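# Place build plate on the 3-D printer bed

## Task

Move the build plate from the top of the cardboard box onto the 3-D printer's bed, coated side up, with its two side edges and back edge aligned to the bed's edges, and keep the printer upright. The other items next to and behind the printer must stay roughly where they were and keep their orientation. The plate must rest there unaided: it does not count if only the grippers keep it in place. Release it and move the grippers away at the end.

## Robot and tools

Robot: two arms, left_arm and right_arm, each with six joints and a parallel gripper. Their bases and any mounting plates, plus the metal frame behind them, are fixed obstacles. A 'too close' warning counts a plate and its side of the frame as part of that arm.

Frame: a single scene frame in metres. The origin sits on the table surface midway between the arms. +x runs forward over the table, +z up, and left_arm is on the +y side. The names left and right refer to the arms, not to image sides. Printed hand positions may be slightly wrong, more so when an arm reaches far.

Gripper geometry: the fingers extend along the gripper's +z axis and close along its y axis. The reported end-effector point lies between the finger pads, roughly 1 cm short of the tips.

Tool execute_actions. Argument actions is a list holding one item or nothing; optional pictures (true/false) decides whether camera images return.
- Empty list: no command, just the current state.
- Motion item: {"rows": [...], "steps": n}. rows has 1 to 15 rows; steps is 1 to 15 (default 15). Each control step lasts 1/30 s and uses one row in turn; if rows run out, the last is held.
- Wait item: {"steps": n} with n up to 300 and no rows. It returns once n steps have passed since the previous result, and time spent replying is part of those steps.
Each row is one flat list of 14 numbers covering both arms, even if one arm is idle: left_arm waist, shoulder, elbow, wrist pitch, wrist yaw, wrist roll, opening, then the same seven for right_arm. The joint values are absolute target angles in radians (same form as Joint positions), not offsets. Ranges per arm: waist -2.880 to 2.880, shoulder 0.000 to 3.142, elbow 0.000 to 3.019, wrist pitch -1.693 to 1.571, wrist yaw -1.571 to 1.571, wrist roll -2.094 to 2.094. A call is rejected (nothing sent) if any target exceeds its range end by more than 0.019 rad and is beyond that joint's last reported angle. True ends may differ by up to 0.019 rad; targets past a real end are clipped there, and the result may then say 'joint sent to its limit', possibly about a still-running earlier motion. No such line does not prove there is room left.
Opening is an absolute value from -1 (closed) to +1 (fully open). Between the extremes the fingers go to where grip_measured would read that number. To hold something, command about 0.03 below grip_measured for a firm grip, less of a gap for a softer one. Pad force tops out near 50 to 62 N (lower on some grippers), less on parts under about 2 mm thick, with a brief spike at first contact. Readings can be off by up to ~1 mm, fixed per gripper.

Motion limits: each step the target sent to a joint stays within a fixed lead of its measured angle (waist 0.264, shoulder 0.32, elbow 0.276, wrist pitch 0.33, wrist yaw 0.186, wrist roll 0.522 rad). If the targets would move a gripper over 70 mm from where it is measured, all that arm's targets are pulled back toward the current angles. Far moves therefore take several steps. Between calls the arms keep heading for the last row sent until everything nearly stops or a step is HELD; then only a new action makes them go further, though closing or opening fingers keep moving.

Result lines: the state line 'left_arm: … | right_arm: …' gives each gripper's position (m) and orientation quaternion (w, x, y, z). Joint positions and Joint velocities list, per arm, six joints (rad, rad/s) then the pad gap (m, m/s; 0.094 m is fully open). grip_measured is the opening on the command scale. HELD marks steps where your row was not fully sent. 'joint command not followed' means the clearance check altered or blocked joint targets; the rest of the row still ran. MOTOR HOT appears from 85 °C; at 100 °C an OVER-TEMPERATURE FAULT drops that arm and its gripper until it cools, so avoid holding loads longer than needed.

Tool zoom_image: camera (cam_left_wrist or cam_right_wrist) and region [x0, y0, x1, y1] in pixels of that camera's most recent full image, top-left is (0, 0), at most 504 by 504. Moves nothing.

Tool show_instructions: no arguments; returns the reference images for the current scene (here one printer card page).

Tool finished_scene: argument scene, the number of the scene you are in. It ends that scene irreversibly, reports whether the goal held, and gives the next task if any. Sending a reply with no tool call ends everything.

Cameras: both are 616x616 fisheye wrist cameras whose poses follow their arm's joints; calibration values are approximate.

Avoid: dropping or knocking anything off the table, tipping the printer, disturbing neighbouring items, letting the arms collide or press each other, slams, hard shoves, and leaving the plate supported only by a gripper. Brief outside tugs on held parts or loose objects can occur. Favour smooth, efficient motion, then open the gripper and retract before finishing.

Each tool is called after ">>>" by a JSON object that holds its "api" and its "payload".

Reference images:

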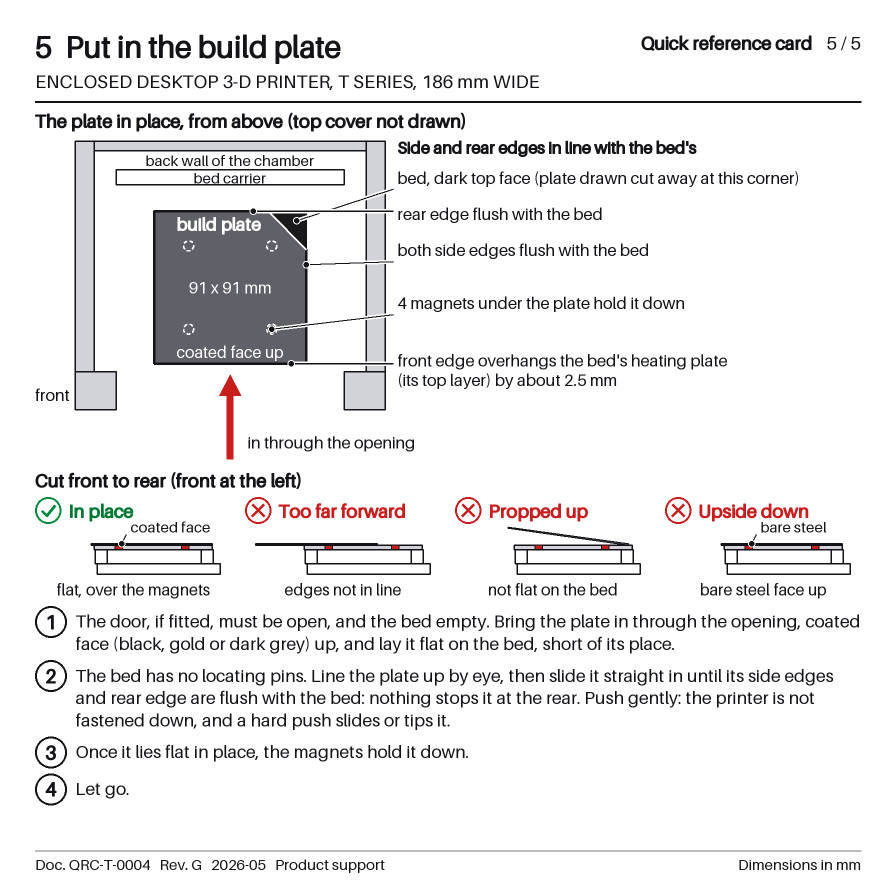

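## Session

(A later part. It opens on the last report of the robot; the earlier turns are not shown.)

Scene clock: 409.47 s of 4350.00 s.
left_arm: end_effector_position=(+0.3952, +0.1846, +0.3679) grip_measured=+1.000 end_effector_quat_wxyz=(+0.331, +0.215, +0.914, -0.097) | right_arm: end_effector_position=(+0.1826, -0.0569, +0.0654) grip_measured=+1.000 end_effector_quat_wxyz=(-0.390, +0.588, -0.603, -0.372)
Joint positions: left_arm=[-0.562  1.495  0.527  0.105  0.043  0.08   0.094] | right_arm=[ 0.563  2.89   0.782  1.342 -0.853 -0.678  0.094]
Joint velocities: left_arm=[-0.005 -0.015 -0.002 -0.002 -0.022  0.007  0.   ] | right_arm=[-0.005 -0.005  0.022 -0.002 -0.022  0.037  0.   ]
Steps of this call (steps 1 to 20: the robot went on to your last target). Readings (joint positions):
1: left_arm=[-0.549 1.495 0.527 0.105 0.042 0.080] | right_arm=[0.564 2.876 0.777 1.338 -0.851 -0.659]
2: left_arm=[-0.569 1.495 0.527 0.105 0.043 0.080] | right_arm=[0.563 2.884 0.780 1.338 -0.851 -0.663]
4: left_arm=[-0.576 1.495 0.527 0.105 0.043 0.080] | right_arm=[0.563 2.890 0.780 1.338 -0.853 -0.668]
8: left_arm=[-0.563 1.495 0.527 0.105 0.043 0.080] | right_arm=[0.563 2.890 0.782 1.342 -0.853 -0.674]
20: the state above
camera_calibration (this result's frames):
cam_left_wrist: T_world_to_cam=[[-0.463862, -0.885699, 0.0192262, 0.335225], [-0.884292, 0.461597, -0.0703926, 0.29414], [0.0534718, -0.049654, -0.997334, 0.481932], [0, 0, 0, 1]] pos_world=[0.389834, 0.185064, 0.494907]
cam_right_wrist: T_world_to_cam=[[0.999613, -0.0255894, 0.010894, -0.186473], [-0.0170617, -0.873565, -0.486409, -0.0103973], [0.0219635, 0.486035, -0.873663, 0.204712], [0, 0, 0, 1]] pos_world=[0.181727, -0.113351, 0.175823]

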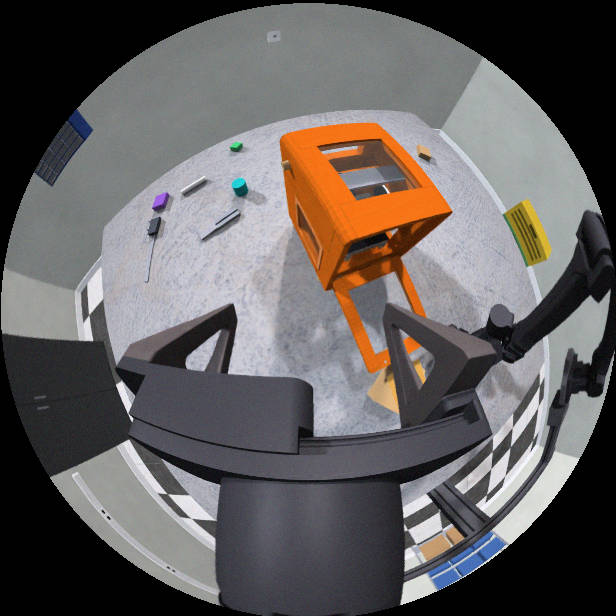

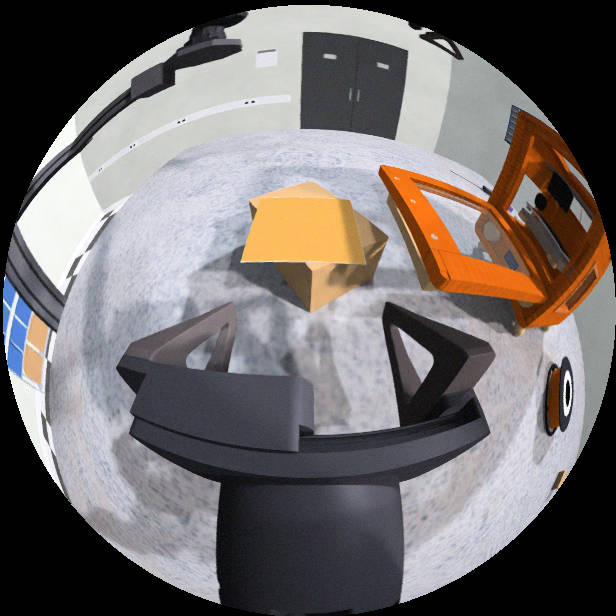

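>>> {"api": "execute_actions", "payload": {"actions": [{"rows": [[-0.57,1.5,0.53,0.1,0.04,0.08,0.8,0.557,2.89,0.787,1.36,-0.857,-0.69,1],[-0.59,1.5,0.52,0.1,0.04,0.08,0.6,0.557,2.89,0.787,1.36,-0.857,-0.69,1],[-0.62,1.5,0.51,0.1,0.04,0.08,0.4,0.557,2.89,0.787,1.36,-0.857,-0.69,1],[-0.65,1.5,0.50,0.1,0.04,0.08,0.2,0.557,2.89,0.787,1.36,-0.857,-0.69,1],[-0.68,1.5,0.49,0.1,0.04,0.08,0,0.557,2.89,0.787,1.36,-0.857,-0.69,1],[-0.71,1.5,0.48,0.1,0.04,0.08,-0.2,0.557,2.89,0.787,1.36,-0.857,-0.69,1],[-0.74,1.5,0.47,0.1,0.04,0.08,-0.4,0.557,2.89,0.787,1.36,-0.857,-0.69,1],[-0.77,1.5,0.46,0.1,0.04,0.08,-0.6,0.557,2.89,0.787,1.36,-0.857,-0.69,1],[-0.80,1.5,0.455,0.1,0.04,0.08,-0.8,0.557,2.89,0.787,1.36,-0.857,-0.69,1],[-0.83,1.5,0.45,0.1,0.04,0.08,-1,0.557,2.89,0.787,1.36,-0.857,-0.69,1],[-0.86,1.5,0.45,0.1,0.04,0.08,-1,0.557,2.89,0.787,1.36,-0.857,-0.69,1],[-0.89,1.5,0.45,0.1,0.04,0.08,-1,0.557,2.89,0.787,1.36,-0.857,-0.69,1],[-0.92,1.5,0.45,0.1,0.04,0.08,-1,0.557,2.89,0.787,1.36,-0.857,-0.69,1],[-0.94,1.5,0.45,0.1,0.04,0.08,-1,0.557,2.89,0.787,1.36,-0.857,-0.69,1],[-0.95,1.5,0.45,0.1,0.04,0.08,-1,0.557,2.89,0.787,1.36,-0.857,-0.69,1]], "steps": 15}], "pictures": false}}

>>> {"api": "execute_actions", "payload": {"actions": [{"steps": 25}]}}

Scene clock: 428.63 s of 4350.00 s.
left_arm: end_effector_position=(+0.2782, +0.0819, +0.3473) grip_measured=-0.990 end_effector_quat_wxyz=(+0.281, +0.378, +0.870, -0.144) | right_arm: end_effector_position=(+0.1826, -0.0569, +0.0654) grip_measured=+1.000 end_effector_quat_wxyz=(-0.390, +0.588, -0.603, -0.372)
Joint positions: left_arm=[-0.921  1.495  0.445  0.105  0.04   0.08   0.   ] | right_arm=[ 0.563  2.89   0.782  1.342 -0.853 -0.678  0.094]
Joint velocities: left_arm=[-0.65  -0.005  0.002 -0.007  0.007 -0.051 -0.   ] | right_arm=[-0.015 -0.005  0.002 -0.007 -0.066 -0.066  0.   ]
Steps of this call (steps 1 to 15: the robot went on to your last target; steps 16 to 90: nothing new was sent; then 15.67 s passed at rest; steps 91 to 105: all 15 steps of this action). Readings (joint positions):
91: left_arm=[-0.562 1.495 0.527 0.105 0.043 0.080] | right_arm=[0.563 2.890 0.782 1.342 -0.853 -0.678]
92: left_arm=[-0.563 1.495 0.526 0.105 0.043 0.080] | right_arm=[0.563 2.890 0.782 1.342 -0.853 -0.678]
94: left_arm=[-0.579 1.495 0.521 0.105 0.040 0.080] | right_arm=[0.563 2.890 0.782 1.342 -0.853 -0.678]
98: left_arm=[-0.692 1.495 0.486 0.105 0.040 0.080] | right_arm=[0.563 2.890 0.782 1.342 -0.853 -0.678]
105: the state above

Scene clock: 429.47 s of 4350.00 s.
left_arm: end_effector_position=(+0.2686, +0.0723, +0.3480) grip_measured=-0.990 end_effector_quat_wxyz=(+0.280, +0.393, +0.863, -0.149) | right_arm: end_effector_position=(+0.1826, -0.0569, +0.0654) grip_measured=+1.000 end_effector_quat_wxyz=(-0.390, +0.588, -0.603, -0.372)
Joint positions: left_arm=[-0.955  1.495  0.445  0.105  0.04   0.08   0.   ] | right_arm=[ 0.563  2.89   0.782  1.342 -0.853 -0.678  0.094]
Joint velocities: left_arm=[-0.015 -0.005  0.007 -0.002  0.066 -0.139  0.001] | right_arm=[-0.005 -0.005 -0.007  0.007 -0.022 -0.022  0.   ]
Steps of this call (steps 1 to 25: the robot went on to your last target). Readings (joint positions):
1: left_arm=[-0.939 1.495 0.445 0.105 0.040 0.080] | right_arm=[0.563 2.890 0.782 1.342 -0.853 -0.678]
2: left_arm=[-0.950 1.495 0.445 0.105 0.040 0.080] | right_arm=[0.563 2.890 0.782 1.342 -0.853 -0.678]
4: left_arm=[-0.955 1.495 0.445 0.105 0.040 0.080] | right_arm=[0.563 2.890 0.782 1.342 -0.853 -0.678]
8: left_arm=[-0.955 1.495 0.445 0.105 0.040 0.080] | right_arm=[0.563 2.890 0.782 1.342 -0.853 -0.678]
25: the state above
camera_calibration (this result's frames):
cam_left_wrist: T_world_to_cam=[[-0.768292, -0.639721, 0.0220076, 0.240442], [-0.640022, 0.768279, -0.0108682, 0.124108], [-0.00995533, -0.0224353, -0.999699, 0.479163], [0, 0, 0, 1]] pos_world=[0.268931, 0.0692165, 0.475076]
cam_right_wrist: T_world_to_cam=[[0.999613, -0.0255894, 0.010894, -0.186473], [-0.0170617, -0.873565, -0.486409, -0.0103973], [0.0219635, 0.486035, -0.873663, 0.204712], [0, 0, 0, 1]] pos_world=[0.181727, -0.113351, 0.175823]

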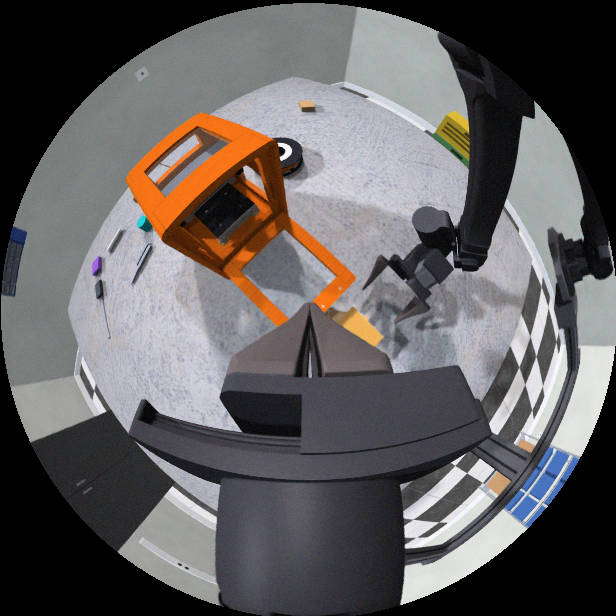

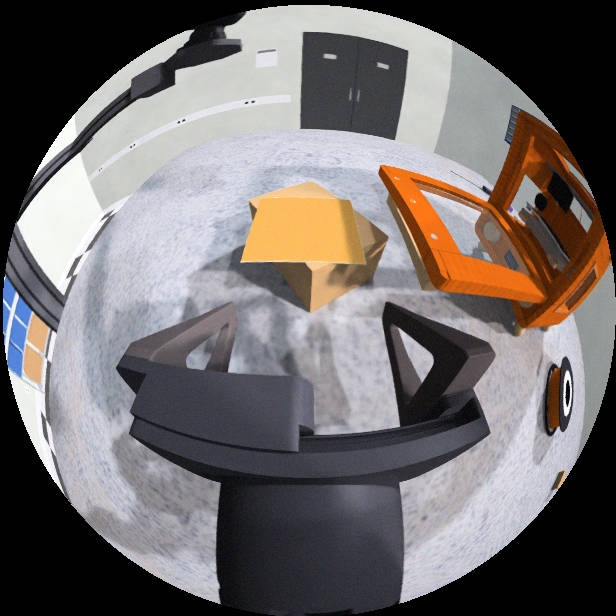

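>>> {"api": "zoom_image", "payload": {"camera": "cam_left_wrist", "region": [320, 230, 460, 370]}}

Region (320, 230, 460, 370) of cam_left_wrist's 616x616 image, scaled by 3.600, with more detail than that image has.

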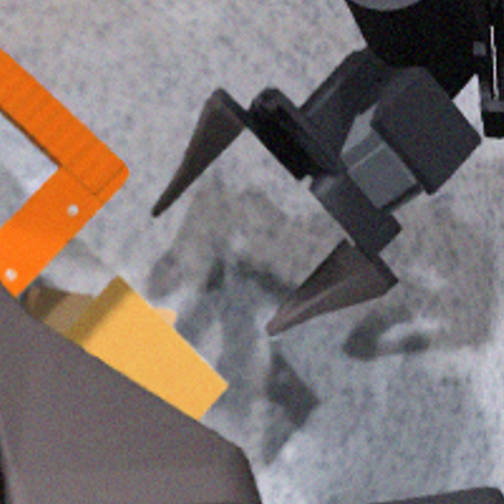

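>>> {"api": "zoom_image", "payload": {"camera": "cam_right_wrist", "region": [220, 170, 400, 350]}}

Region (220, 170, 400, 350) of cam_right_wrist's 616x616 image, scaled by 2.800, with more detail than that image has.

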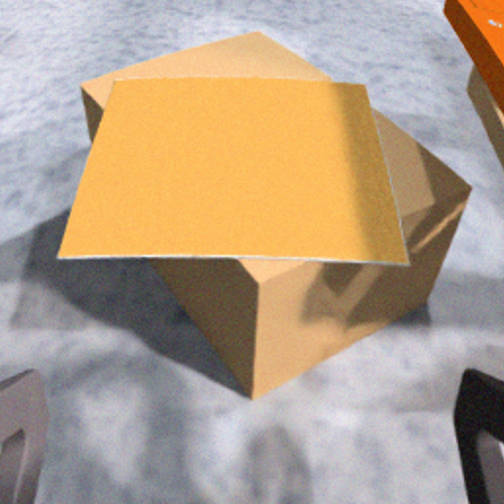

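>>> {"api": "execute_actions", "payload": {"actions": [{"rows": [[-0.95,1.5,0.45,0.1,0.04,0.08,-1,0.567,2.892,0.789,1.362,-0.85,-0.675,1],[-0.95,1.5,0.45,0.1,0.04,0.08,-1,0.573,2.893,0.791,1.364,-0.846,-0.667,1],[-0.95,1.5,0.45,0.1,0.04,0.08,-1,0.58,2.894,0.793,1.366,-0.841,-0.658,1],[-0.95,1.5,0.45,0.1,0.04,0.08,-1,0.588,2.895,0.796,1.369,-0.835,-0.648,1],[-0.95,1.5,0.45,0.1,0.04,0.08,-1,0.596,2.896,0.799,1.372,-0.829,-0.638,1],[-0.95,1.5,0.45,0.1,0.04,0.08,-1,0.604,2.897,0.802,1.374,-0.823,-0.628,1],[-0.95,1.5,0.45,0.1,0.04,0.08,-1,0.612,2.898,0.805,1.377,-0.817,-0.618,1],[-0.95,1.5,0.45,0.1,0.04,0.08,-1,0.62,2.899,0.808,1.38,-0.811,-0.608,1],[-0.95,1.5,0.45,0.1,0.04,0.08,-1,0.628,2.90,0.811,1.382,-0.805,-0.598,1],[-0.95,1.5,0.45,0.1,0.04,0.08,-1,0.636,2.901,0.814,1.385,-0.799,-0.588,1],[-0.95,1.5,0.45,0.1,0.04,0.08,-1,0.644,2.902,0.816,1.387,-0.793,-0.578,1],[-0.95,1.5,0.45,0.1,0.04,0.08,-1,0.651,2.903,0.818,1.389,-0.787,-0.57,1],[-0.95,1.5,0.45,0.1,0.04,0.08,-1,0.657,2.904,0.82,1.391,-0.781,-0.563,1],[-0.95,1.5,0.45,0.1,0.04,0.08,-1,0.662,2.905,0.822,1.393,-0.777,-0.557,1],[-0.95,1.5,0.45,0.1,0.04,0.08,-1,0.665,2.905,0.823,1.394,-0.774,-0.553,1]], "steps": 15}], "pictures": false}}

>>> {"api": "execute_actions", "payload": {"actions": [{"steps": 20}]}}

>>> {"api": "zoom_image", "payload": {"camera": "cam_right_wrist", "region": [220, 190, 400, 370]}}

Scene clock: 486.60 s of 4350.00 s.
left_arm: end_effector_position=(+0.2686, +0.0723, +0.3480) grip_measured=-0.990 end_effector_quat_wxyz=(+0.280, +0.393, +0.863, -0.149) | right_arm: end_effector_position=(+0.1829, -0.0293, +0.0633) grip_measured=+1.000 end_effector_quat_wxyz=(-0.392, +0.588, -0.604, -0.369)
Joint positions: left_arm=[-0.955  1.495  0.445  0.105  0.04   0.08   0.   ] | right_arm=[ 0.651  2.89   0.815  1.373 -0.78  -0.595  0.094]
Joint velocities: left_arm=[-0.005 -0.005  0.002  0.012  0.007 -0.066  0.001] | right_arm=[ 0.171 -0.015  0.032  0.037  0.095  0.183  0.   ]
Steps of this call (steps 1 to 15: the robot went on to your last target; steps 16 to 90: nothing new was sent; then 53.63 s passed at rest; steps 91 to 105: all 15 steps of this action). Readings (joint positions):
91: left_arm=[-0.955 1.495 0.445 0.105 0.040 0.080] | right_arm=[0.563 2.890 0.782 1.343 -0.853 -0.678]
92: left_arm=[-0.955 1.495 0.445 0.105 0.040 0.080] | right_arm=[0.563 2.890 0.782 1.344 -0.851 -0.678]
94: left_arm=[-0.955 1.495 0.445 0.105 0.040 0.080] | right_arm=[0.565 2.890 0.784 1.347 -0.842 -0.674]
98: left_arm=[-0.955 1.495 0.445 0.105 0.040 0.080] | right_arm=[0.589 2.890 0.796 1.357 -0.818 -0.650]
105: the state above

Scene clock: 487.27 s of 4350.00 s.
left_arm: end_effector_position=(+0.2686, +0.0723, +0.3480) grip_measured=-0.990 end_effector_quat_wxyz=(+0.280, +0.393, +0.863, -0.149) | right_arm: end_effector_position=(+0.1816, -0.0262, +0.0636) grip_measured=+1.000 end_effector_quat_wxyz=(-0.387, +0.583, -0.609, -0.374)
Joint positions: left_arm=[-0.955  1.495  0.445  0.105  0.04   0.08   0.   ] | right_arm=[ 0.661  2.89   0.818  1.376 -0.777 -0.566  0.094]
Joint velocities: left_arm=[ 0.024 -0.005  0.012 -0.002 -0.051 -0.051 -0.   ] | right_arm=[-0.005  0.005  0.002 -0.002 -0.007  0.051  0.   ]
Steps of this call (steps 1 to 20: the robot went on to your last target). Readings (joint positions):
1: left_arm=[-0.955 1.495 0.445 0.105 0.040 0.080] | right_arm=[0.656 2.890 0.817 1.374 -0.778 -0.589]
2: left_arm=[-0.955 1.495 0.445 0.105 0.040 0.080] | right_arm=[0.660 2.890 0.817 1.375 -0.778 -0.584]
4: left_arm=[-0.955 1.495 0.445 0.105 0.040 0.080] | right_arm=[0.661 2.890 0.818 1.376 -0.777 -0.578]
8: left_arm=[-0.955 1.495 0.445 0.105 0.040 0.080] | right_arm=[0.661 2.890 0.818 1.376 -0.777 -0.570]
20: the state above
camera_calibration (this result's frames):
cam_left_wrist: T_world_to_cam=[[-0.768292, -0.639721, 0.0220076, 0.240442], [-0.640022, 0.768279, -0.0108682, 0.124108], [-0.00995533, -0.0224353, -0.999699, 0.479163], [0, 0, 0, 1]] pos_world=[0.268931, 0.0692165, 0.475076]
cam_right_wrist: T_world_to_cam=[[0.999416, -0.0340204, -0.00324649, -0.183937], [-0.0313295, -0.87411, -0.484717, 0.0179741], [0.0136525, 0.484535, -0.874665, 0.189709], [0, 0, 0, 1]] pos_world=[0.181803, -0.0824672, 0.174047]

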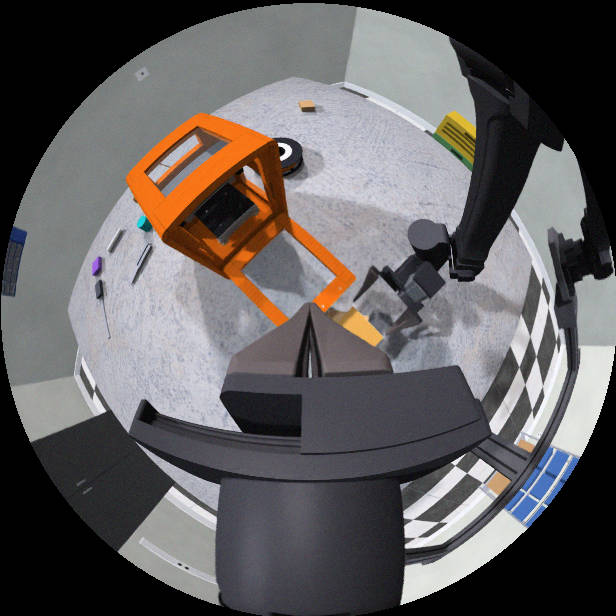

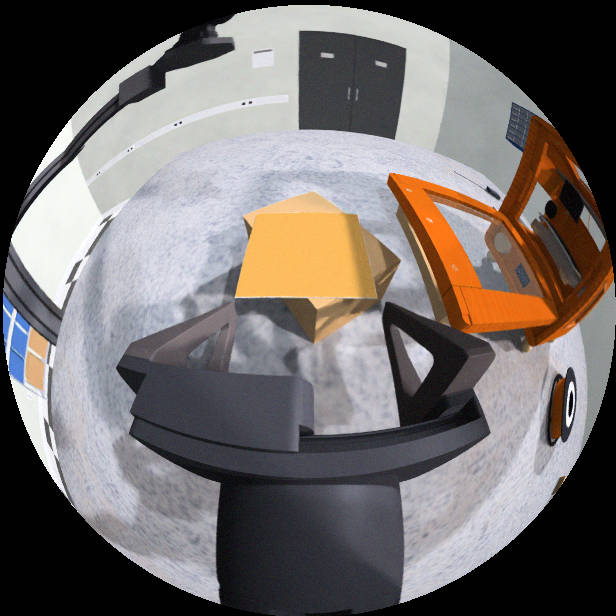

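Region (220, 190, 400, 370) of cam_right_wrist's 616x616 image, scaled by 2.800, with more detail than that image has.

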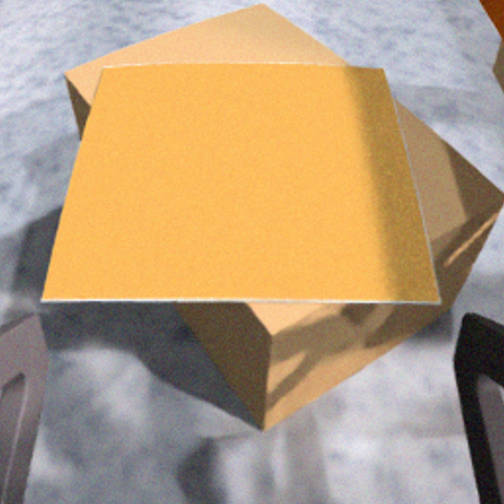

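>>> {"api": "execute_actions", "payload": {"actions": [{"rows": [[-0.95,1.5,0.45,0.1,0.04,0.08,-1,0.669,2.895,0.823,1.394,-0.774,-0.553,1],[-0.95,1.5,0.45,0.1,0.04,0.08,-1,0.673,2.89,0.823,1.394,-0.774,-0.553,1],[-0.95,1.5,0.45,0.1,0.04,0.08,-1,0.677,2.89,0.824,1.394,-0.773,-0.549,1],[-0.95,1.5,0.45,0.1,0.04,0.08,-1,0.68,2.89,0.825,1.395,-0.771,-0.546,1],[-0.95,1.5,0.45,0.1,0.04,0.08,-1,0.683,2.89,0.826,1.395,-0.769,-0.543,1],[-0.95,1.5,0.45,0.1,0.04,0.08,-1,0.685,2.89,0.827,1.395,-0.767,-0.541,1],[-0.95,1.5,0.45,0.1,0.04,0.08,-1,0.687,2.89,0.828,1.396,-0.765,-0.539,1],[-0.95,1.5,0.45,0.1,0.04,0.08,-1,0.688,2.89,0.829,1.396,-0.763,-0.537,1],[-0.95,1.5,0.45,0.1,0.04,0.08,-1,0.689,2.89,0.83,1.396,-0.761,-0.535,1],[-0.95,1.5,0.45,0.1,0.04,0.08,-1,0.689,2.89,0.831,1.397,-0.76,-0.535,1]], "steps": 15}], "pictures": false}}

>>> {"api": "execute_actions", "payload": {"actions": [{"steps": 10}]}}

>>> {"api": "zoom_image", "payload": {"camera": "cam_right_wrist", "region": [220, 190, 400, 370]}}

Scene clock: 519.63 s of 4350.00 s.
left_arm: end_effector_position=(+0.2686, +0.0723, +0.3480) grip_measured=-0.990 end_effector_quat_wxyz=(+0.280, +0.393, +0.863, -0.149) | right_arm: end_effector_position=(+0.1808, -0.0199, +0.0630) grip_measured=+1.000 end_effector_quat_wxyz=(-0.387, +0.583, -0.608, -0.375)
Joint positions: left_arm=[-0.955  1.495  0.445  0.105  0.04   0.08   0.   ] | right_arm=[ 0.681  2.89   0.826  1.379 -0.763 -0.549  0.094]
Joint velocities: left_arm=[-0.015 -0.005 -0.027  0.022  0.037  0.022  0.   ] | right_arm=[-0.005 -0.015  0.007  0.022 -0.007  0.066  0.   ]
Steps of this call (steps 1 to 15: the robot went on to your last target; steps 16 to 90: nothing new was sent; then 28.87 s passed at rest; steps 91 to 105: all 15 steps of this action). Readings (joint positions):
91: left_arm=[-0.955 1.495 0.445 0.105 0.040 0.080] | right_arm=[0.661 2.890 0.818 1.376 -0.777 -0.565]
92: left_arm=[-0.955 1.495 0.445 0.105 0.040 0.080] | right_arm=[0.661 2.890 0.818 1.376 -0.777 -0.565]
94: left_arm=[-0.955 1.495 0.445 0.105 0.040 0.080] | right_arm=[0.662 2.890 0.818 1.376 -0.775 -0.563]
98: left_arm=[-0.955 1.495 0.445 0.105 0.040 0.080] | right_arm=[0.672 2.890 0.818 1.377 -0.767 -0.557]
105: the state above

Scene clock: 519.97 s of 4350.00 s.
left_arm: end_effector_position=(+0.2686, +0.0723, +0.3480) grip_measured=-0.990 end_effector_quat_wxyz=(+0.280, +0.393, +0.863, -0.149) | right_arm: end_effector_position=(+0.1808, -0.0199, +0.0630) grip_measured=+1.000 end_effector_quat_wxyz=(-0.387, +0.582, -0.609, -0.375)
Joint positions: left_arm=[-0.955  1.495  0.445  0.105  0.04   0.08   0.   ] | right_arm=[ 0.681  2.89   0.826  1.379 -0.763 -0.548  0.094]
Joint velocities: left_arm=[ 0.005 -0.015  0.002  0.002 -0.037 -0.066 -0.001] | right_arm=[-0.015 -0.005  0.002  0.012 -0.081  0.051  0.   ]
Steps of this call (steps 1 to 10: the robot went on to your last target). Readings (joint positions):
1: left_arm=[-0.955 1.495 0.445 0.105 0.040 0.080] | right_arm=[0.681 2.890 0.826 1.379 -0.763 -0.549]
2: left_arm=[-0.955 1.495 0.445 0.105 0.040 0.080] | right_arm=[0.681 2.890 0.826 1.379 -0.763 -0.549]
4: left_arm=[-0.955 1.495 0.445 0.105 0.040 0.080] | right_arm=[0.681 2.890 0.826 1.379 -0.763 -0.548]
8: left_arm=[-0.955 1.495 0.445 0.105 0.040 0.080] | right_arm=[0.681 2.890 0.826 1.379 -0.763 -0.548]
10: the state above
camera_calibration (this result's frames):
cam_left_wrist: T_world_to_cam=[[-0.768292, -0.639721, 0.0220076, 0.240442], [-0.640022, 0.768279, -0.0108682, 0.124108], [-0.00995533, -0.0224353, -0.999699, 0.479163], [0, 0, 0, 1]] pos_world=[0.268931, 0.0692165, 0.475076]
cam_right_wrist: T_world_to_cam=[[0.999424, -0.0335706, -0.0049235, -0.182875], [-0.0317499, -0.874144, -0.484628, 0.0232969], [0.0119654, 0.484505, -0.874707, 0.18647], [0, 0, 0, 1]] pos_world=[0.181278, -0.0761198, 0.173496]

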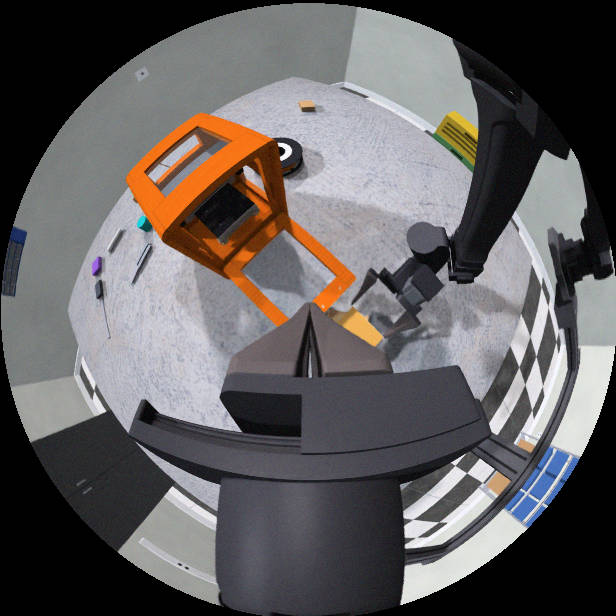

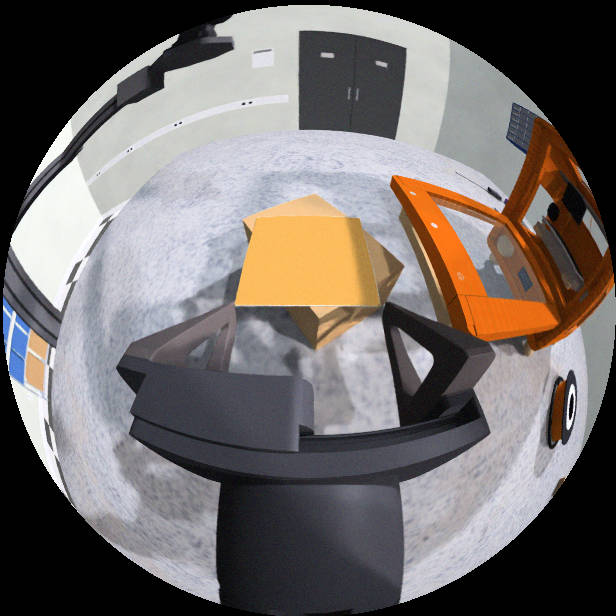

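Region (220, 190, 400, 370) of cam_right_wrist's 616x616 image, scaled by 2.800, with more detail than that image has.

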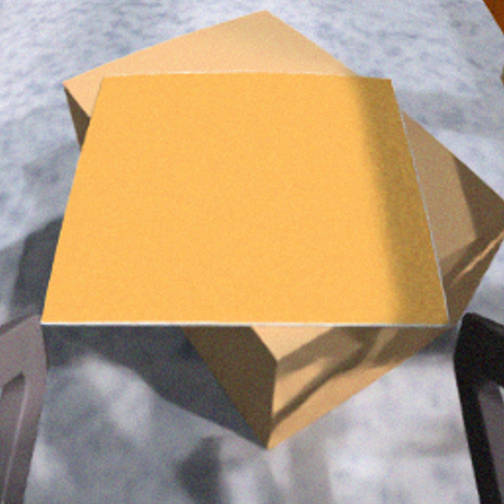

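>>> {"api": "execute_actions", "payload": {"actions": [{"rows": [[-0.95,1.5,0.45,0.1,0.04,0.08,-1,0.693,2.89,0.831,1.397,-0.76,-0.535,1],[-0.95,1.5,0.45,0.1,0.04,0.08,-1,0.697,2.89,0.831,1.397,-0.76,-0.533,1],[-0.95,1.5,0.45,0.1,0.04,0.08,-1,0.70,2.89,0.832,1.397,-0.759,-0.53,1],[-0.95,1.5,0.45,0.1,0.04,0.08,-1,0.703,2.89,0.834,1.398,-0.757,-0.527,1],[-0.95,1.5,0.45,0.1,0.04,0.08,-1,0.706,2.89,0.8355,1.398,-0.755,-0.524,1],[-0.95,1.5,0.45,0.1,0.04,0.08,-1,0.709,2.89,0.837,1.399,-0.752,-0.521,1],[-0.95,1.5,0.45,0.1,0.04,0.08,-1,0.712,2.89,0.8385,1.399,-0.749,-0.518,1],[-0.95,1.5,0.45,0.1,0.04,0.08,-1,0.715,2.89,0.84,1.40,-0.746,-0.515,1],[-0.95,1.5,0.45,0.1,0.04,0.08,-1,0.718,2.89,0.8415,1.40,-0.743,-0.512,1],[-0.95,1.5,0.45,0.1,0.04,0.08,-1,0.721,2.89,0.843,1.401,-0.74,-0.509,1],[-0.95,1.5,0.45,0.1,0.04,0.08,-1,0.724,2.89,0.8445,1.401,-0.737,-0.506,1],[-0.95,1.5,0.45,0.1,0.04,0.08,-1,0.726,2.89,0.846,1.402,-0.734,-0.504,1],[-0.95,1.5,0.45,0.1,0.04,0.08,-1,0.728,2.89,0.8475,1.402,-0.731,-0.502,1],[-0.95,1.5,0.45,0.1,0.04,0.08,-1,0.73,2.89,0.849,1.403,-0.729,-0.501,1],[-0.95,1.5,0.45,0.1,0.04,0.08,-1,0.731,2.89,0.85,1.403,-0.727,-0.5,1]], "steps": 15}], "pictures": false}}

>>> {"api": "execute_actions", "payload": {"actions": [{"steps": 15}]}}

>>> {"api": "zoom_image", "payload": {"camera": "cam_right_wrist", "region": [200, 190, 420, 410]}}

>>> {"api": "zoom_image", "payload": {"camera": "cam_left_wrist", "region": [320, 250, 420, 350]}}

Scene clock: 542.10 s of 4350.00 s.
left_arm: end_effector_position=(+0.2686, +0.0723, +0.3480) grip_measured=-0.990 end_effector_quat_wxyz=(+0.280, +0.393, +0.863, -0.149) | right_arm: end_effector_position=(+0.1795, -0.0074, +0.0617) grip_measured=+1.000 end_effector_quat_wxyz=(-0.387, +0.584, -0.608, -0.373)
Joint positions: left_arm=[-0.955  1.495  0.445  0.105  0.04   0.08   0.   ] | right_arm=[ 0.719  2.89   0.842  1.384 -0.732 -0.52   0.094]
Joint velocities: left_arm=[-0.015 -0.005 -0.012 -0.002 -0.007  0.007  0.   ] | right_arm=[ 0.044 -0.005  0.032  0.012  0.066 -0.022  0.   ]
Steps of this call (steps 1 to 15: the robot went on to your last target; steps 16 to 90: nothing new was sent; then 18.63 s passed at rest; steps 91 to 105: all 15 steps of this action). Readings (joint positions):
91: left_arm=[-0.955 1.495 0.445 0.105 0.040 0.080] | right_arm=[0.681 2.890 0.826 1.379 -0.763 -0.547]
92: left_arm=[-0.955 1.495 0.445 0.105 0.040 0.080] | right_arm=[0.681 2.890 0.826 1.379 -0.762 -0.547]
94: left_arm=[-0.955 1.495 0.445 0.105 0.040 0.080] | right_arm=[0.684 2.890 0.826 1.379 -0.761 -0.545]
98: left_arm=[-0.955 1.495 0.445 0.105 0.040 0.080] | right_arm=[0.697 2.890 0.829 1.380 -0.751 -0.537]
105: the state above

Scene clock: 542.60 s of 4350.00 s.
left_arm: end_effector_position=(+0.2686, +0.0723, +0.3480) grip_measured=-0.990 end_effector_quat_wxyz=(+0.280, +0.393, +0.863, -0.149) | right_arm: end_effector_position=(+0.1797, -0.0061, +0.0617) grip_measured=+1.000 end_effector_quat_wxyz=(-0.387, +0.582, -0.609, -0.375)
Joint positions: left_arm=[-0.955  1.495  0.445  0.105  0.04   0.08   0.   ] | right_arm=[ 0.722  2.89   0.844  1.385 -0.73  -0.512  0.094]
Joint velocities: left_arm=[ 0.015 -0.015 -0.017 -0.022 -0.007 -0.037  0.   ] | right_arm=[-0.015 -0.005 -0.012 -0.017 -0.022 -0.022  0.   ]
Steps of this call (steps 1 to 15: the robot went on to your last target). Readings (joint positions):
1: left_arm=[-0.955 1.495 0.445 0.105 0.040 0.080] | right_arm=[0.720 2.890 0.843 1.384 -0.730 -0.518]
2: left_arm=[-0.955 1.495 0.445 0.105 0.040 0.080] | right_arm=[0.722 2.890 0.844 1.385 -0.730 -0.517]
4: left_arm=[-0.955 1.495 0.445 0.105 0.040 0.080] | right_arm=[0.722 2.890 0.844 1.385 -0.730 -0.515]
8: left_arm=[-0.955 1.495 0.445 0.105 0.040 0.080] | right_arm=[0.722 2.890 0.844 1.385 -0.730 -0.514]
15: the state above
All arms were judged still, so your last target was given up. Only a new action makes them travel on or press farther. Fingers that are still opening or closing keep moving.
camera_calibration (this result's frames):
cam_left_wrist: T_world_to_cam=[[-0.768292, -0.639721, 0.0220076, 0.240442], [-0.640022, 0.768279, -0.0108682, 0.124108], [-0.00995533, -0.0224353, -0.999699, 0.479163], [0, 0, 0, 1]] pos_world=[0.268931, 0.0692165, 0.475076]
cam_right_wrist: T_world_to_cam=[[0.999391, -0.0345529, -0.0048129, -0.181291], [-0.0325594, -0.874267, -0.484353, 0.0348713], [0.012528, 0.484215, -0.874859, 0.178572], [0, 0, 0, 1]] pos_world=[0.180078, -0.0622444, 0.172243]

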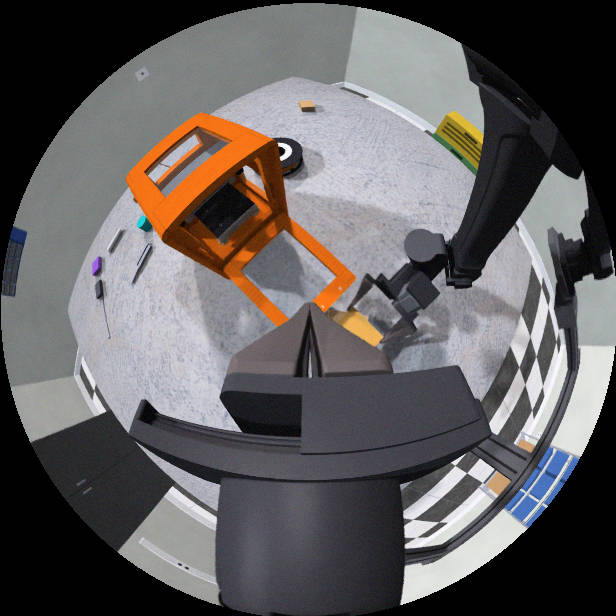

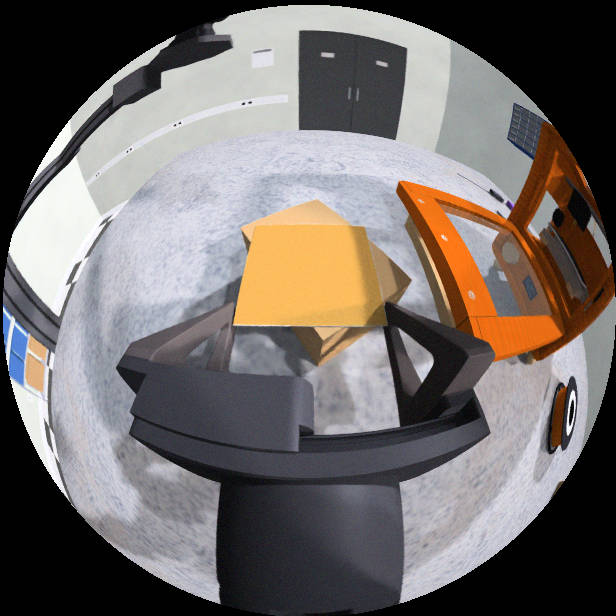

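Region (200, 190, 420, 410) of cam_right_wrist's 616x616 image, scaled by 2.291, with more detail than that image has.

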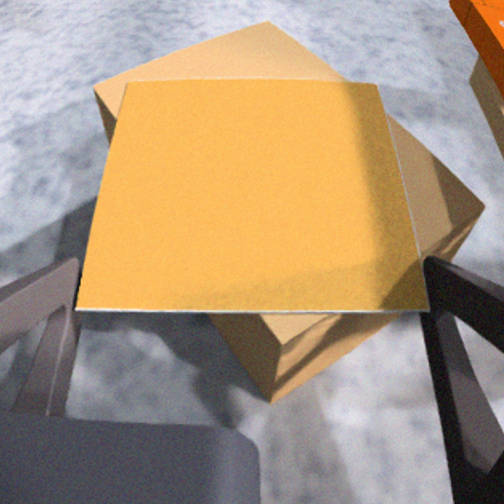

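Region (320, 250, 420, 350) of cam_left_wrist's 616x616 image, scaled by 5.040, with more detail than that image has.

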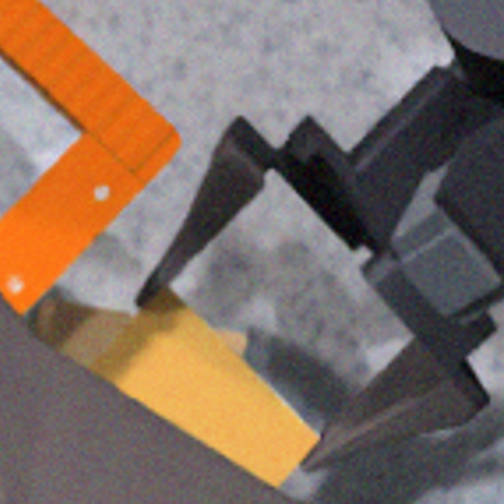

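>>> {"api": "execute_actions", "payload": {"actions": [{"rows": [[-0.95,1.5,0.45,0.1,0.04,0.08,-1,0.724,2.89,0.85,1.403,-0.729,-0.5,0.98],[-0.95,1.5,0.45,0.1,0.04,0.08,-1,0.724,2.89,0.85,1.403,-0.729,-0.5,0.97],[-0.95,1.5,0.45,0.1,0.04,0.08,-1,0.724,2.89,0.85,1.403,-0.729,-0.5,0.96],[-0.95,1.5,0.45,0.1,0.04,0.08,-1,0.724,2.89,0.85,1.403,-0.729,-0.5,0.95],[-0.95,1.5,0.45,0.1,0.04,0.08,-1,0.724,2.89,0.85,1.403,-0.729,-0.5,0.94],[-0.95,1.5,0.45,0.1,0.04,0.08,-1,0.724,2.89,0.85,1.403,-0.729,-0.5,0.93],[-0.95,1.5,0.45,0.1,0.04,0.08,-1,0.724,2.89,0.85,1.403,-0.729,-0.5,0.92],[-0.95,1.5,0.45,0.1,0.04,0.08,-1,0.724,2.89,0.85,1.403,-0.729,-0.5,0.91],[-0.95,1.5,0.45,0.1,0.04,0.08,-1,0.724,2.89,0.85,1.403,-0.729,-0.5,0.90]], "steps": 15}], "pictures": false}}

Scene clock: 555.43 s of 4350.00 s.
left_arm: end_effector_position=(+0.2686, +0.0723, +0.3480) grip_measured=-0.990 end_effector_quat_wxyz=(+0.280, +0.393, +0.863, -0.149) | right_arm: end_effector_position=(+0.1797, -0.0061, +0.0617) grip_measured=+0.904 end_effector_quat_wxyz=(-0.387, +0.582, -0.609, -0.375)
Joint positions: left_arm=[-0.955  1.495  0.445  0.105  0.04   0.08   0.   ] | right_arm=[ 0.722  2.89   0.844  1.385 -0.73  -0.512  0.089]
Joint velocities: left_arm=[ 0.005  0.005  0.002  0.002  0.007 -0.037  0.   ] | right_arm=[ 0.024  0.005 -0.002 -0.002 -0.037 -0.007 -0.   ]
Steps of this call (steps 1 to 90: nothing new was sent; then 9.33 s passed at rest; steps 91 to 105: all 15 steps of this action). Readings (joint positions):
91: left_arm=[-0.955 1.495 0.445 0.105 0.040 0.080] | right_arm=[0.722 2.890 0.844 1.385 -0.730 -0.512]
92: left_arm=[-0.955 1.495 0.445 0.105 0.040 0.080] | right_arm=[0.722 2.890 0.844 1.385 -0.730 -0.512]
94: left_arm=[-0.955 1.495 0.445 0.105 0.040 0.080] | right_arm=[0.722 2.890 0.844 1.385 -0.730 -0.512]
98: left_arm=[-0.955 1.495 0.445 0.105 0.040 0.080] | right_arm=[0.722 2.890 0.844 1.385 -0.730 -0.512]
105: the state above

>>> {"api": "execute_actions", "payload": {"actions": [{"rows": [[-0.95,1.5,0.45,0.1,0.04,0.08,-1,0.724,2.89,0.85,1.403,-0.729,-0.5,0.89],[-0.95,1.5,0.45,0.1,0.04,0.08,-1,0.724,2.89,0.85,1.403,-0.729,-0.5,0.88],[-0.95,1.5,0.45,0.1,0.04,0.08,-1,0.724,2.89,0.85,1.403,-0.729,-0.5,0.87]], "steps": 12}]}}

>>> {"api": "zoom_image", "payload": {"camera": "cam_right_wrist", "region": [200, 190, 420, 410]}}

Scene clock: 562.93 s of 4350.00 s.
left_arm: end_effector_position=(+0.2686, +0.0723, +0.3480) grip_measured=-0.990 end_effector_quat_wxyz=(+0.280, +0.393, +0.863, -0.149) | right_arm: end_effector_position=(+0.1797, -0.0061, +0.0617) grip_measured=+0.877 end_effector_quat_wxyz=(-0.387, +0.582, -0.609, -0.375)
Joint positions: left_arm=[-0.955  1.495  0.445  0.105  0.04   0.08   0.   ] | right_arm=[ 0.722  2.89   0.844  1.385 -0.73  -0.512  0.088]
Joint velocities: left_arm=[-0.005 -0.005 -0.007  0.017 -0.007 -0.051  0.001] | right_arm=[-0.015 -0.015 -0.002  0.002  0.051  0.022 -0.   ]
Steps of this call (steps 1 to 15: the robot went on to your last target; steps 16 to 90: nothing new was sent; then 4.10 s passed at rest; steps 91 to 102: all 12 steps of this action). Readings (joint positions):
91: left_arm=[-0.955 1.495 0.445 0.105 0.040 0.080] | right_arm=[0.722 2.890 0.844 1.385 -0.730 -0.512]
92: left_arm=[-0.955 1.495 0.445 0.105 0.040 0.080] | right_arm=[0.722 2.890 0.844 1.385 -0.730 -0.512]
94: left_arm=[-0.955 1.495 0.445 0.105 0.040 0.080] | right_arm=[0.722 2.890 0.844 1.385 -0.730 -0.512]
98: left_arm=[-0.955 1.495 0.445 0.105 0.040 0.080] | right_arm=[0.722 2.890 0.844 1.385 -0.730 -0.512]
102: the state above
camera_calibration (this result's frames):
cam_left_wrist: T_world_to_cam=[[-0.768292, -0.639721, 0.0220076, 0.240442], [-0.640022, 0.768279, -0.0108682, 0.124108], [-0.00995533, -0.0224353, -0.999699, 0.479163], [0, 0, 0, 1]] pos_world=[0.268931, 0.0692165, 0.475076]
cam_right_wrist: T_world_to_cam=[[0.999391, -0.0345529, -0.0048129, -0.181291], [-0.0325594, -0.874267, -0.484353, 0.0348713], [0.012528, 0.484215, -0.874859, 0.178572], [0, 0, 0, 1]] pos_world=[0.180078, -0.0622444, 0.172243]

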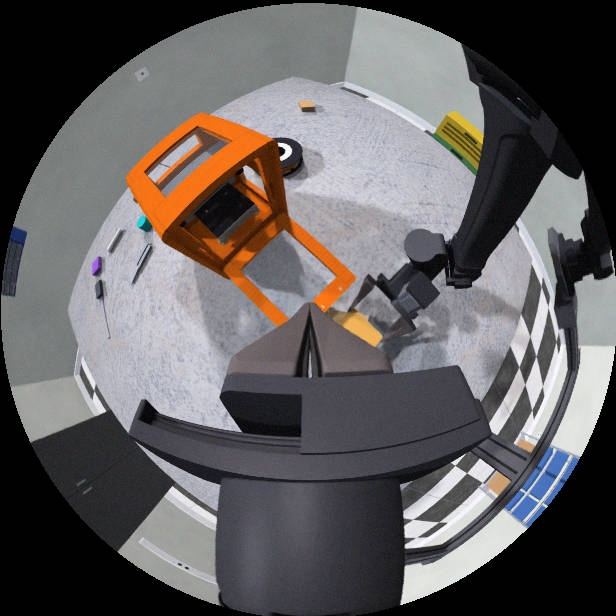

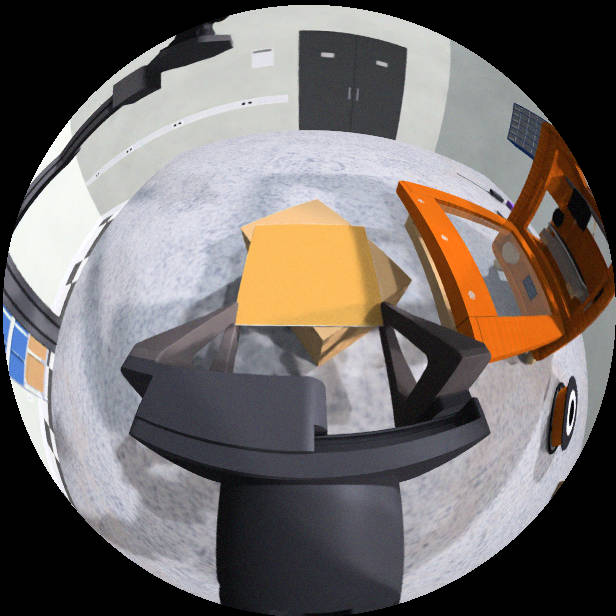

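Region (200, 190, 420, 410) of cam_right_wrist's 616x616 image, scaled by 2.291, with more detail than that image has.

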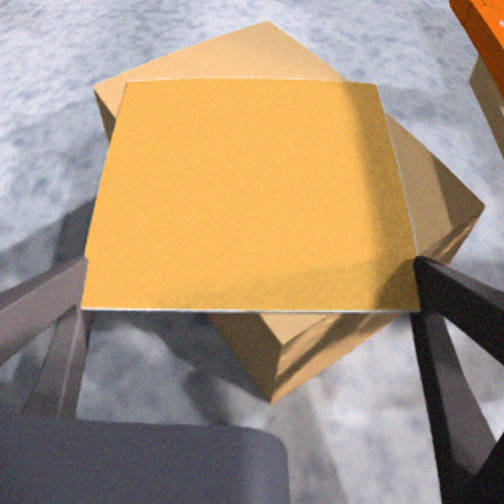

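>>> {"api": "execute_actions", "payload": {"actions": [{"rows": [[-0.95,1.5,0.45,0.1,0.04,0.08,-1,0.724,2.89,0.85,1.403,-0.729,-0.5,0.865],[-0.95,1.5,0.45,0.1,0.04,0.08,-1,0.724,2.89,0.85,1.403,-0.729,-0.5,0.86],[-0.95,1.5,0.45,0.1,0.04,0.08,-1,0.724,2.885,0.85,1.403,-0.729,-0.5,0.855],[-0.95,1.5,0.45,0.1,0.04,0.08,-1,0.724,2.88,0.847,1.403,-0.729,-0.5,0.855],[-0.95,1.5,0.45,0.1,0.04,0.08,-1,0.724,2.875,0.844,1.403,-0.729,-0.5,0.855],[-0.95,1.5,0.45,0.1,0.04,0.08,-1,0.724,2.87,0.84,1.403,-0.729,-0.5,0.855],[-0.95,1.5,0.45,0.1,0.04,0.08,-1,0.724,2.864,0.835,1.403,-0.729,-0.5,0.855],[-0.95,1.5,0.45,0.1,0.04,0.08,-1,0.724,2.858,0.83,1.403,-0.729,-0.5,0.855],[-0.95,1.5,0.45,0.1,0.04,0.08,-1,0.724,2.852,0.824,1.403,-0.729,-0.5,0.855],[-0.95,1.5,0.45,0.1,0.04,0.08,-1,0.724,2.846,0.818,1.403,-0.729,-0.5,0.855],[-0.95,1.5,0.45,0.1,0.04,0.08,-1,0.724,2.84,0.812,1.403,-0.729,-0.5,0.855],[-0.95,1.5,0.45,0.1,0.04,0.08,-1,0.724,2.835,0.806,1.403,-0.729,-0.5,0.855],[-0.95,1.5,0.45,0.1,0.04,0.08,-1,0.724,2.83,0.80,1.403,-0.729,-0.5,0.855],[-0.95,1.5,0.45,0.1,0.04,0.08,-1,0.724,2.827,0.796,1.403,-0.729,-0.5,0.855],[-0.95,1.5,0.45,0.1,0.04,0.08,-1,0.724,2.825,0.793,1.403,-0.729,-0.5,0.855]], "steps": 15}], "pictures": false}}

>>> {"api": "execute_actions", "payload": {"actions": [{"steps": 20}]}}

>>> {"api": "zoom_image", "payload": {"camera": "cam_right_wrist", "region": [200, 190, 420, 410]}}

Scene clock: 592.17 s of 4350.00 s.
left_arm: end_effector_position=(+0.2686, +0.0723, +0.3480) grip_measured=-0.990 end_effector_quat_wxyz=(+0.280, +0.393, +0.863, -0.149) | right_arm: end_effector_position=(+0.1802, -0.0062, +0.0702) grip_measured=+0.863 end_effector_quat_wxyz=(-0.388, +0.582, -0.609, -0.375)
Joint positions: left_arm=[-0.955  1.495  0.445  0.105  0.04   0.08   0.   ] | right_arm=[ 0.722  2.868  0.824  1.385 -0.73  -0.512  0.088]
Joint velocities: left_arm=[ 0.005 -0.015 -0.012  0.007 -0.037  0.081 -0.001] | right_arm=[-0.005 -0.171 -0.154 -0.002  0.007  0.022 -0.   ]
Steps of this call (steps 1 to 15: the robot went on to your last target; steps 16 to 90: nothing new was sent; then 25.73 s passed at rest; steps 91 to 105: all 15 steps of this action). Readings (joint positions):
91: left_arm=[-0.955 1.495 0.445 0.105 0.040 0.080] | right_arm=[0.722 2.890 0.844 1.385 -0.730 -0.512]
92: left_arm=[-0.955 1.495 0.445 0.105 0.040 0.080] | right_arm=[0.722 2.890 0.844 1.385 -0.730 -0.512]
94: left_arm=[-0.955 1.495 0.445 0.105 0.040 0.080] | right_arm=[0.722 2.890 0.844 1.385 -0.730 -0.512]
98: left_arm=[-0.955 1.495 0.445 0.105 0.040 0.080] | right_arm=[0.722 2.890 0.844 1.385 -0.730 -0.512]
105: the state above

Scene clock: 592.83 s of 4350.00 s.
left_arm: end_effector_position=(+0.2686, +0.0723, +0.3480) grip_measured=-0.990 end_effector_quat_wxyz=(+0.280, +0.393, +0.863, -0.149) | right_arm: end_effector_position=(+0.1815, -0.0056, +0.0754) grip_measured=+0.863 end_effector_quat_wxyz=(-0.390, +0.582, -0.608, -0.374)
Joint positions: left_arm=[-0.955  1.495  0.445  0.105  0.04   0.08   0.   ] | right_arm=[ 0.722  2.854  0.815  1.385 -0.73  -0.512  0.088]
Joint velocities: left_arm=[-0.005 -0.015 -0.002 -0.007 -0.007  0.051  0.001] | right_arm=[-0.005 -0.015 -0.007  0.002 -0.007  0.037 -0.   ]
Steps of this call (steps 1 to 20: the robot went on to your last target). Readings (joint positions):
1: left_arm=[-0.955 1.495 0.445 0.105 0.040 0.080] | right_arm=[0.722 2.863 0.820 1.385 -0.730 -0.512]
2: left_arm=[-0.955 1.495 0.445 0.105 0.040 0.080] | right_arm=[0.722 2.858 0.816 1.385 -0.730 -0.512]
4: left_arm=[-0.955 1.495 0.445 0.105 0.040 0.080] | right_arm=[0.722 2.855 0.815 1.385 -0.730 -0.512]
8: left_arm=[-0.955 1.495 0.445 0.105 0.040 0.080] | right_arm=[0.722 2.854 0.815 1.385 -0.730 -0.512]
20: the state above
camera_calibration (this result's frames):
cam_left_wrist: T_world_to_cam=[[-0.768292, -0.639721, 0.0220076, 0.240442], [-0.640022, 0.768279, -0.0108682, 0.124108], [-0.00995533, -0.0224353, -0.999699, 0.479163], [0, 0, 0, 1]] pos_world=[0.268931, 0.0692165, 0.475076]
cam_right_wrist: T_world_to_cam=[[0.999385, -0.0350617, -0.000213388, -0.183395], [-0.0307073, -0.872297, -0.488012, 0.0419057], [0.0169244, 0.487718, -0.872837, 0.189305], [0, 0, 0, 1]] pos_world=[0.181366, -0.0622035, 0.185644]

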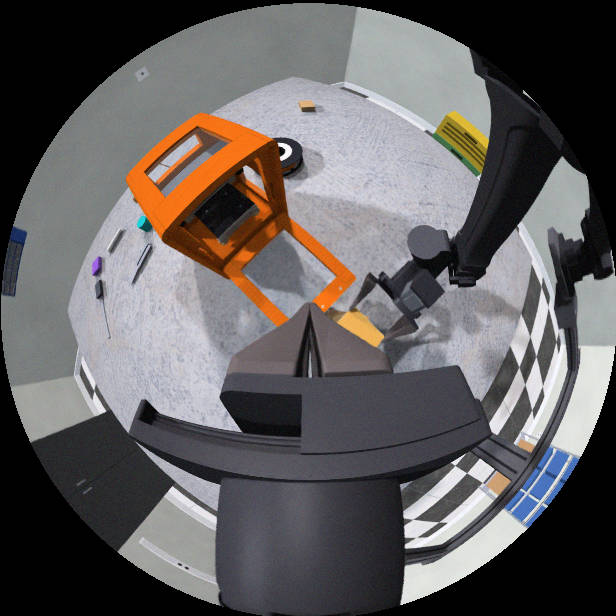

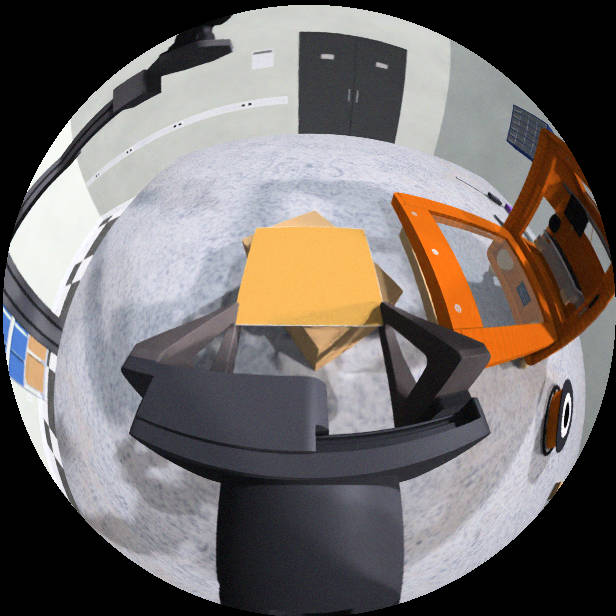

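Region (200, 190, 420, 410) of cam_right_wrist's 616x616 image, scaled by 2.291, with more detail than that image has.

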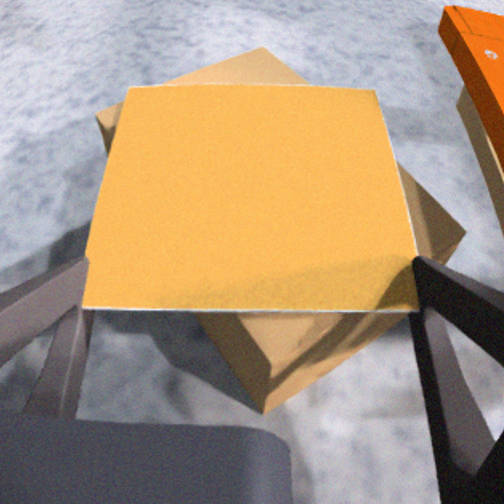

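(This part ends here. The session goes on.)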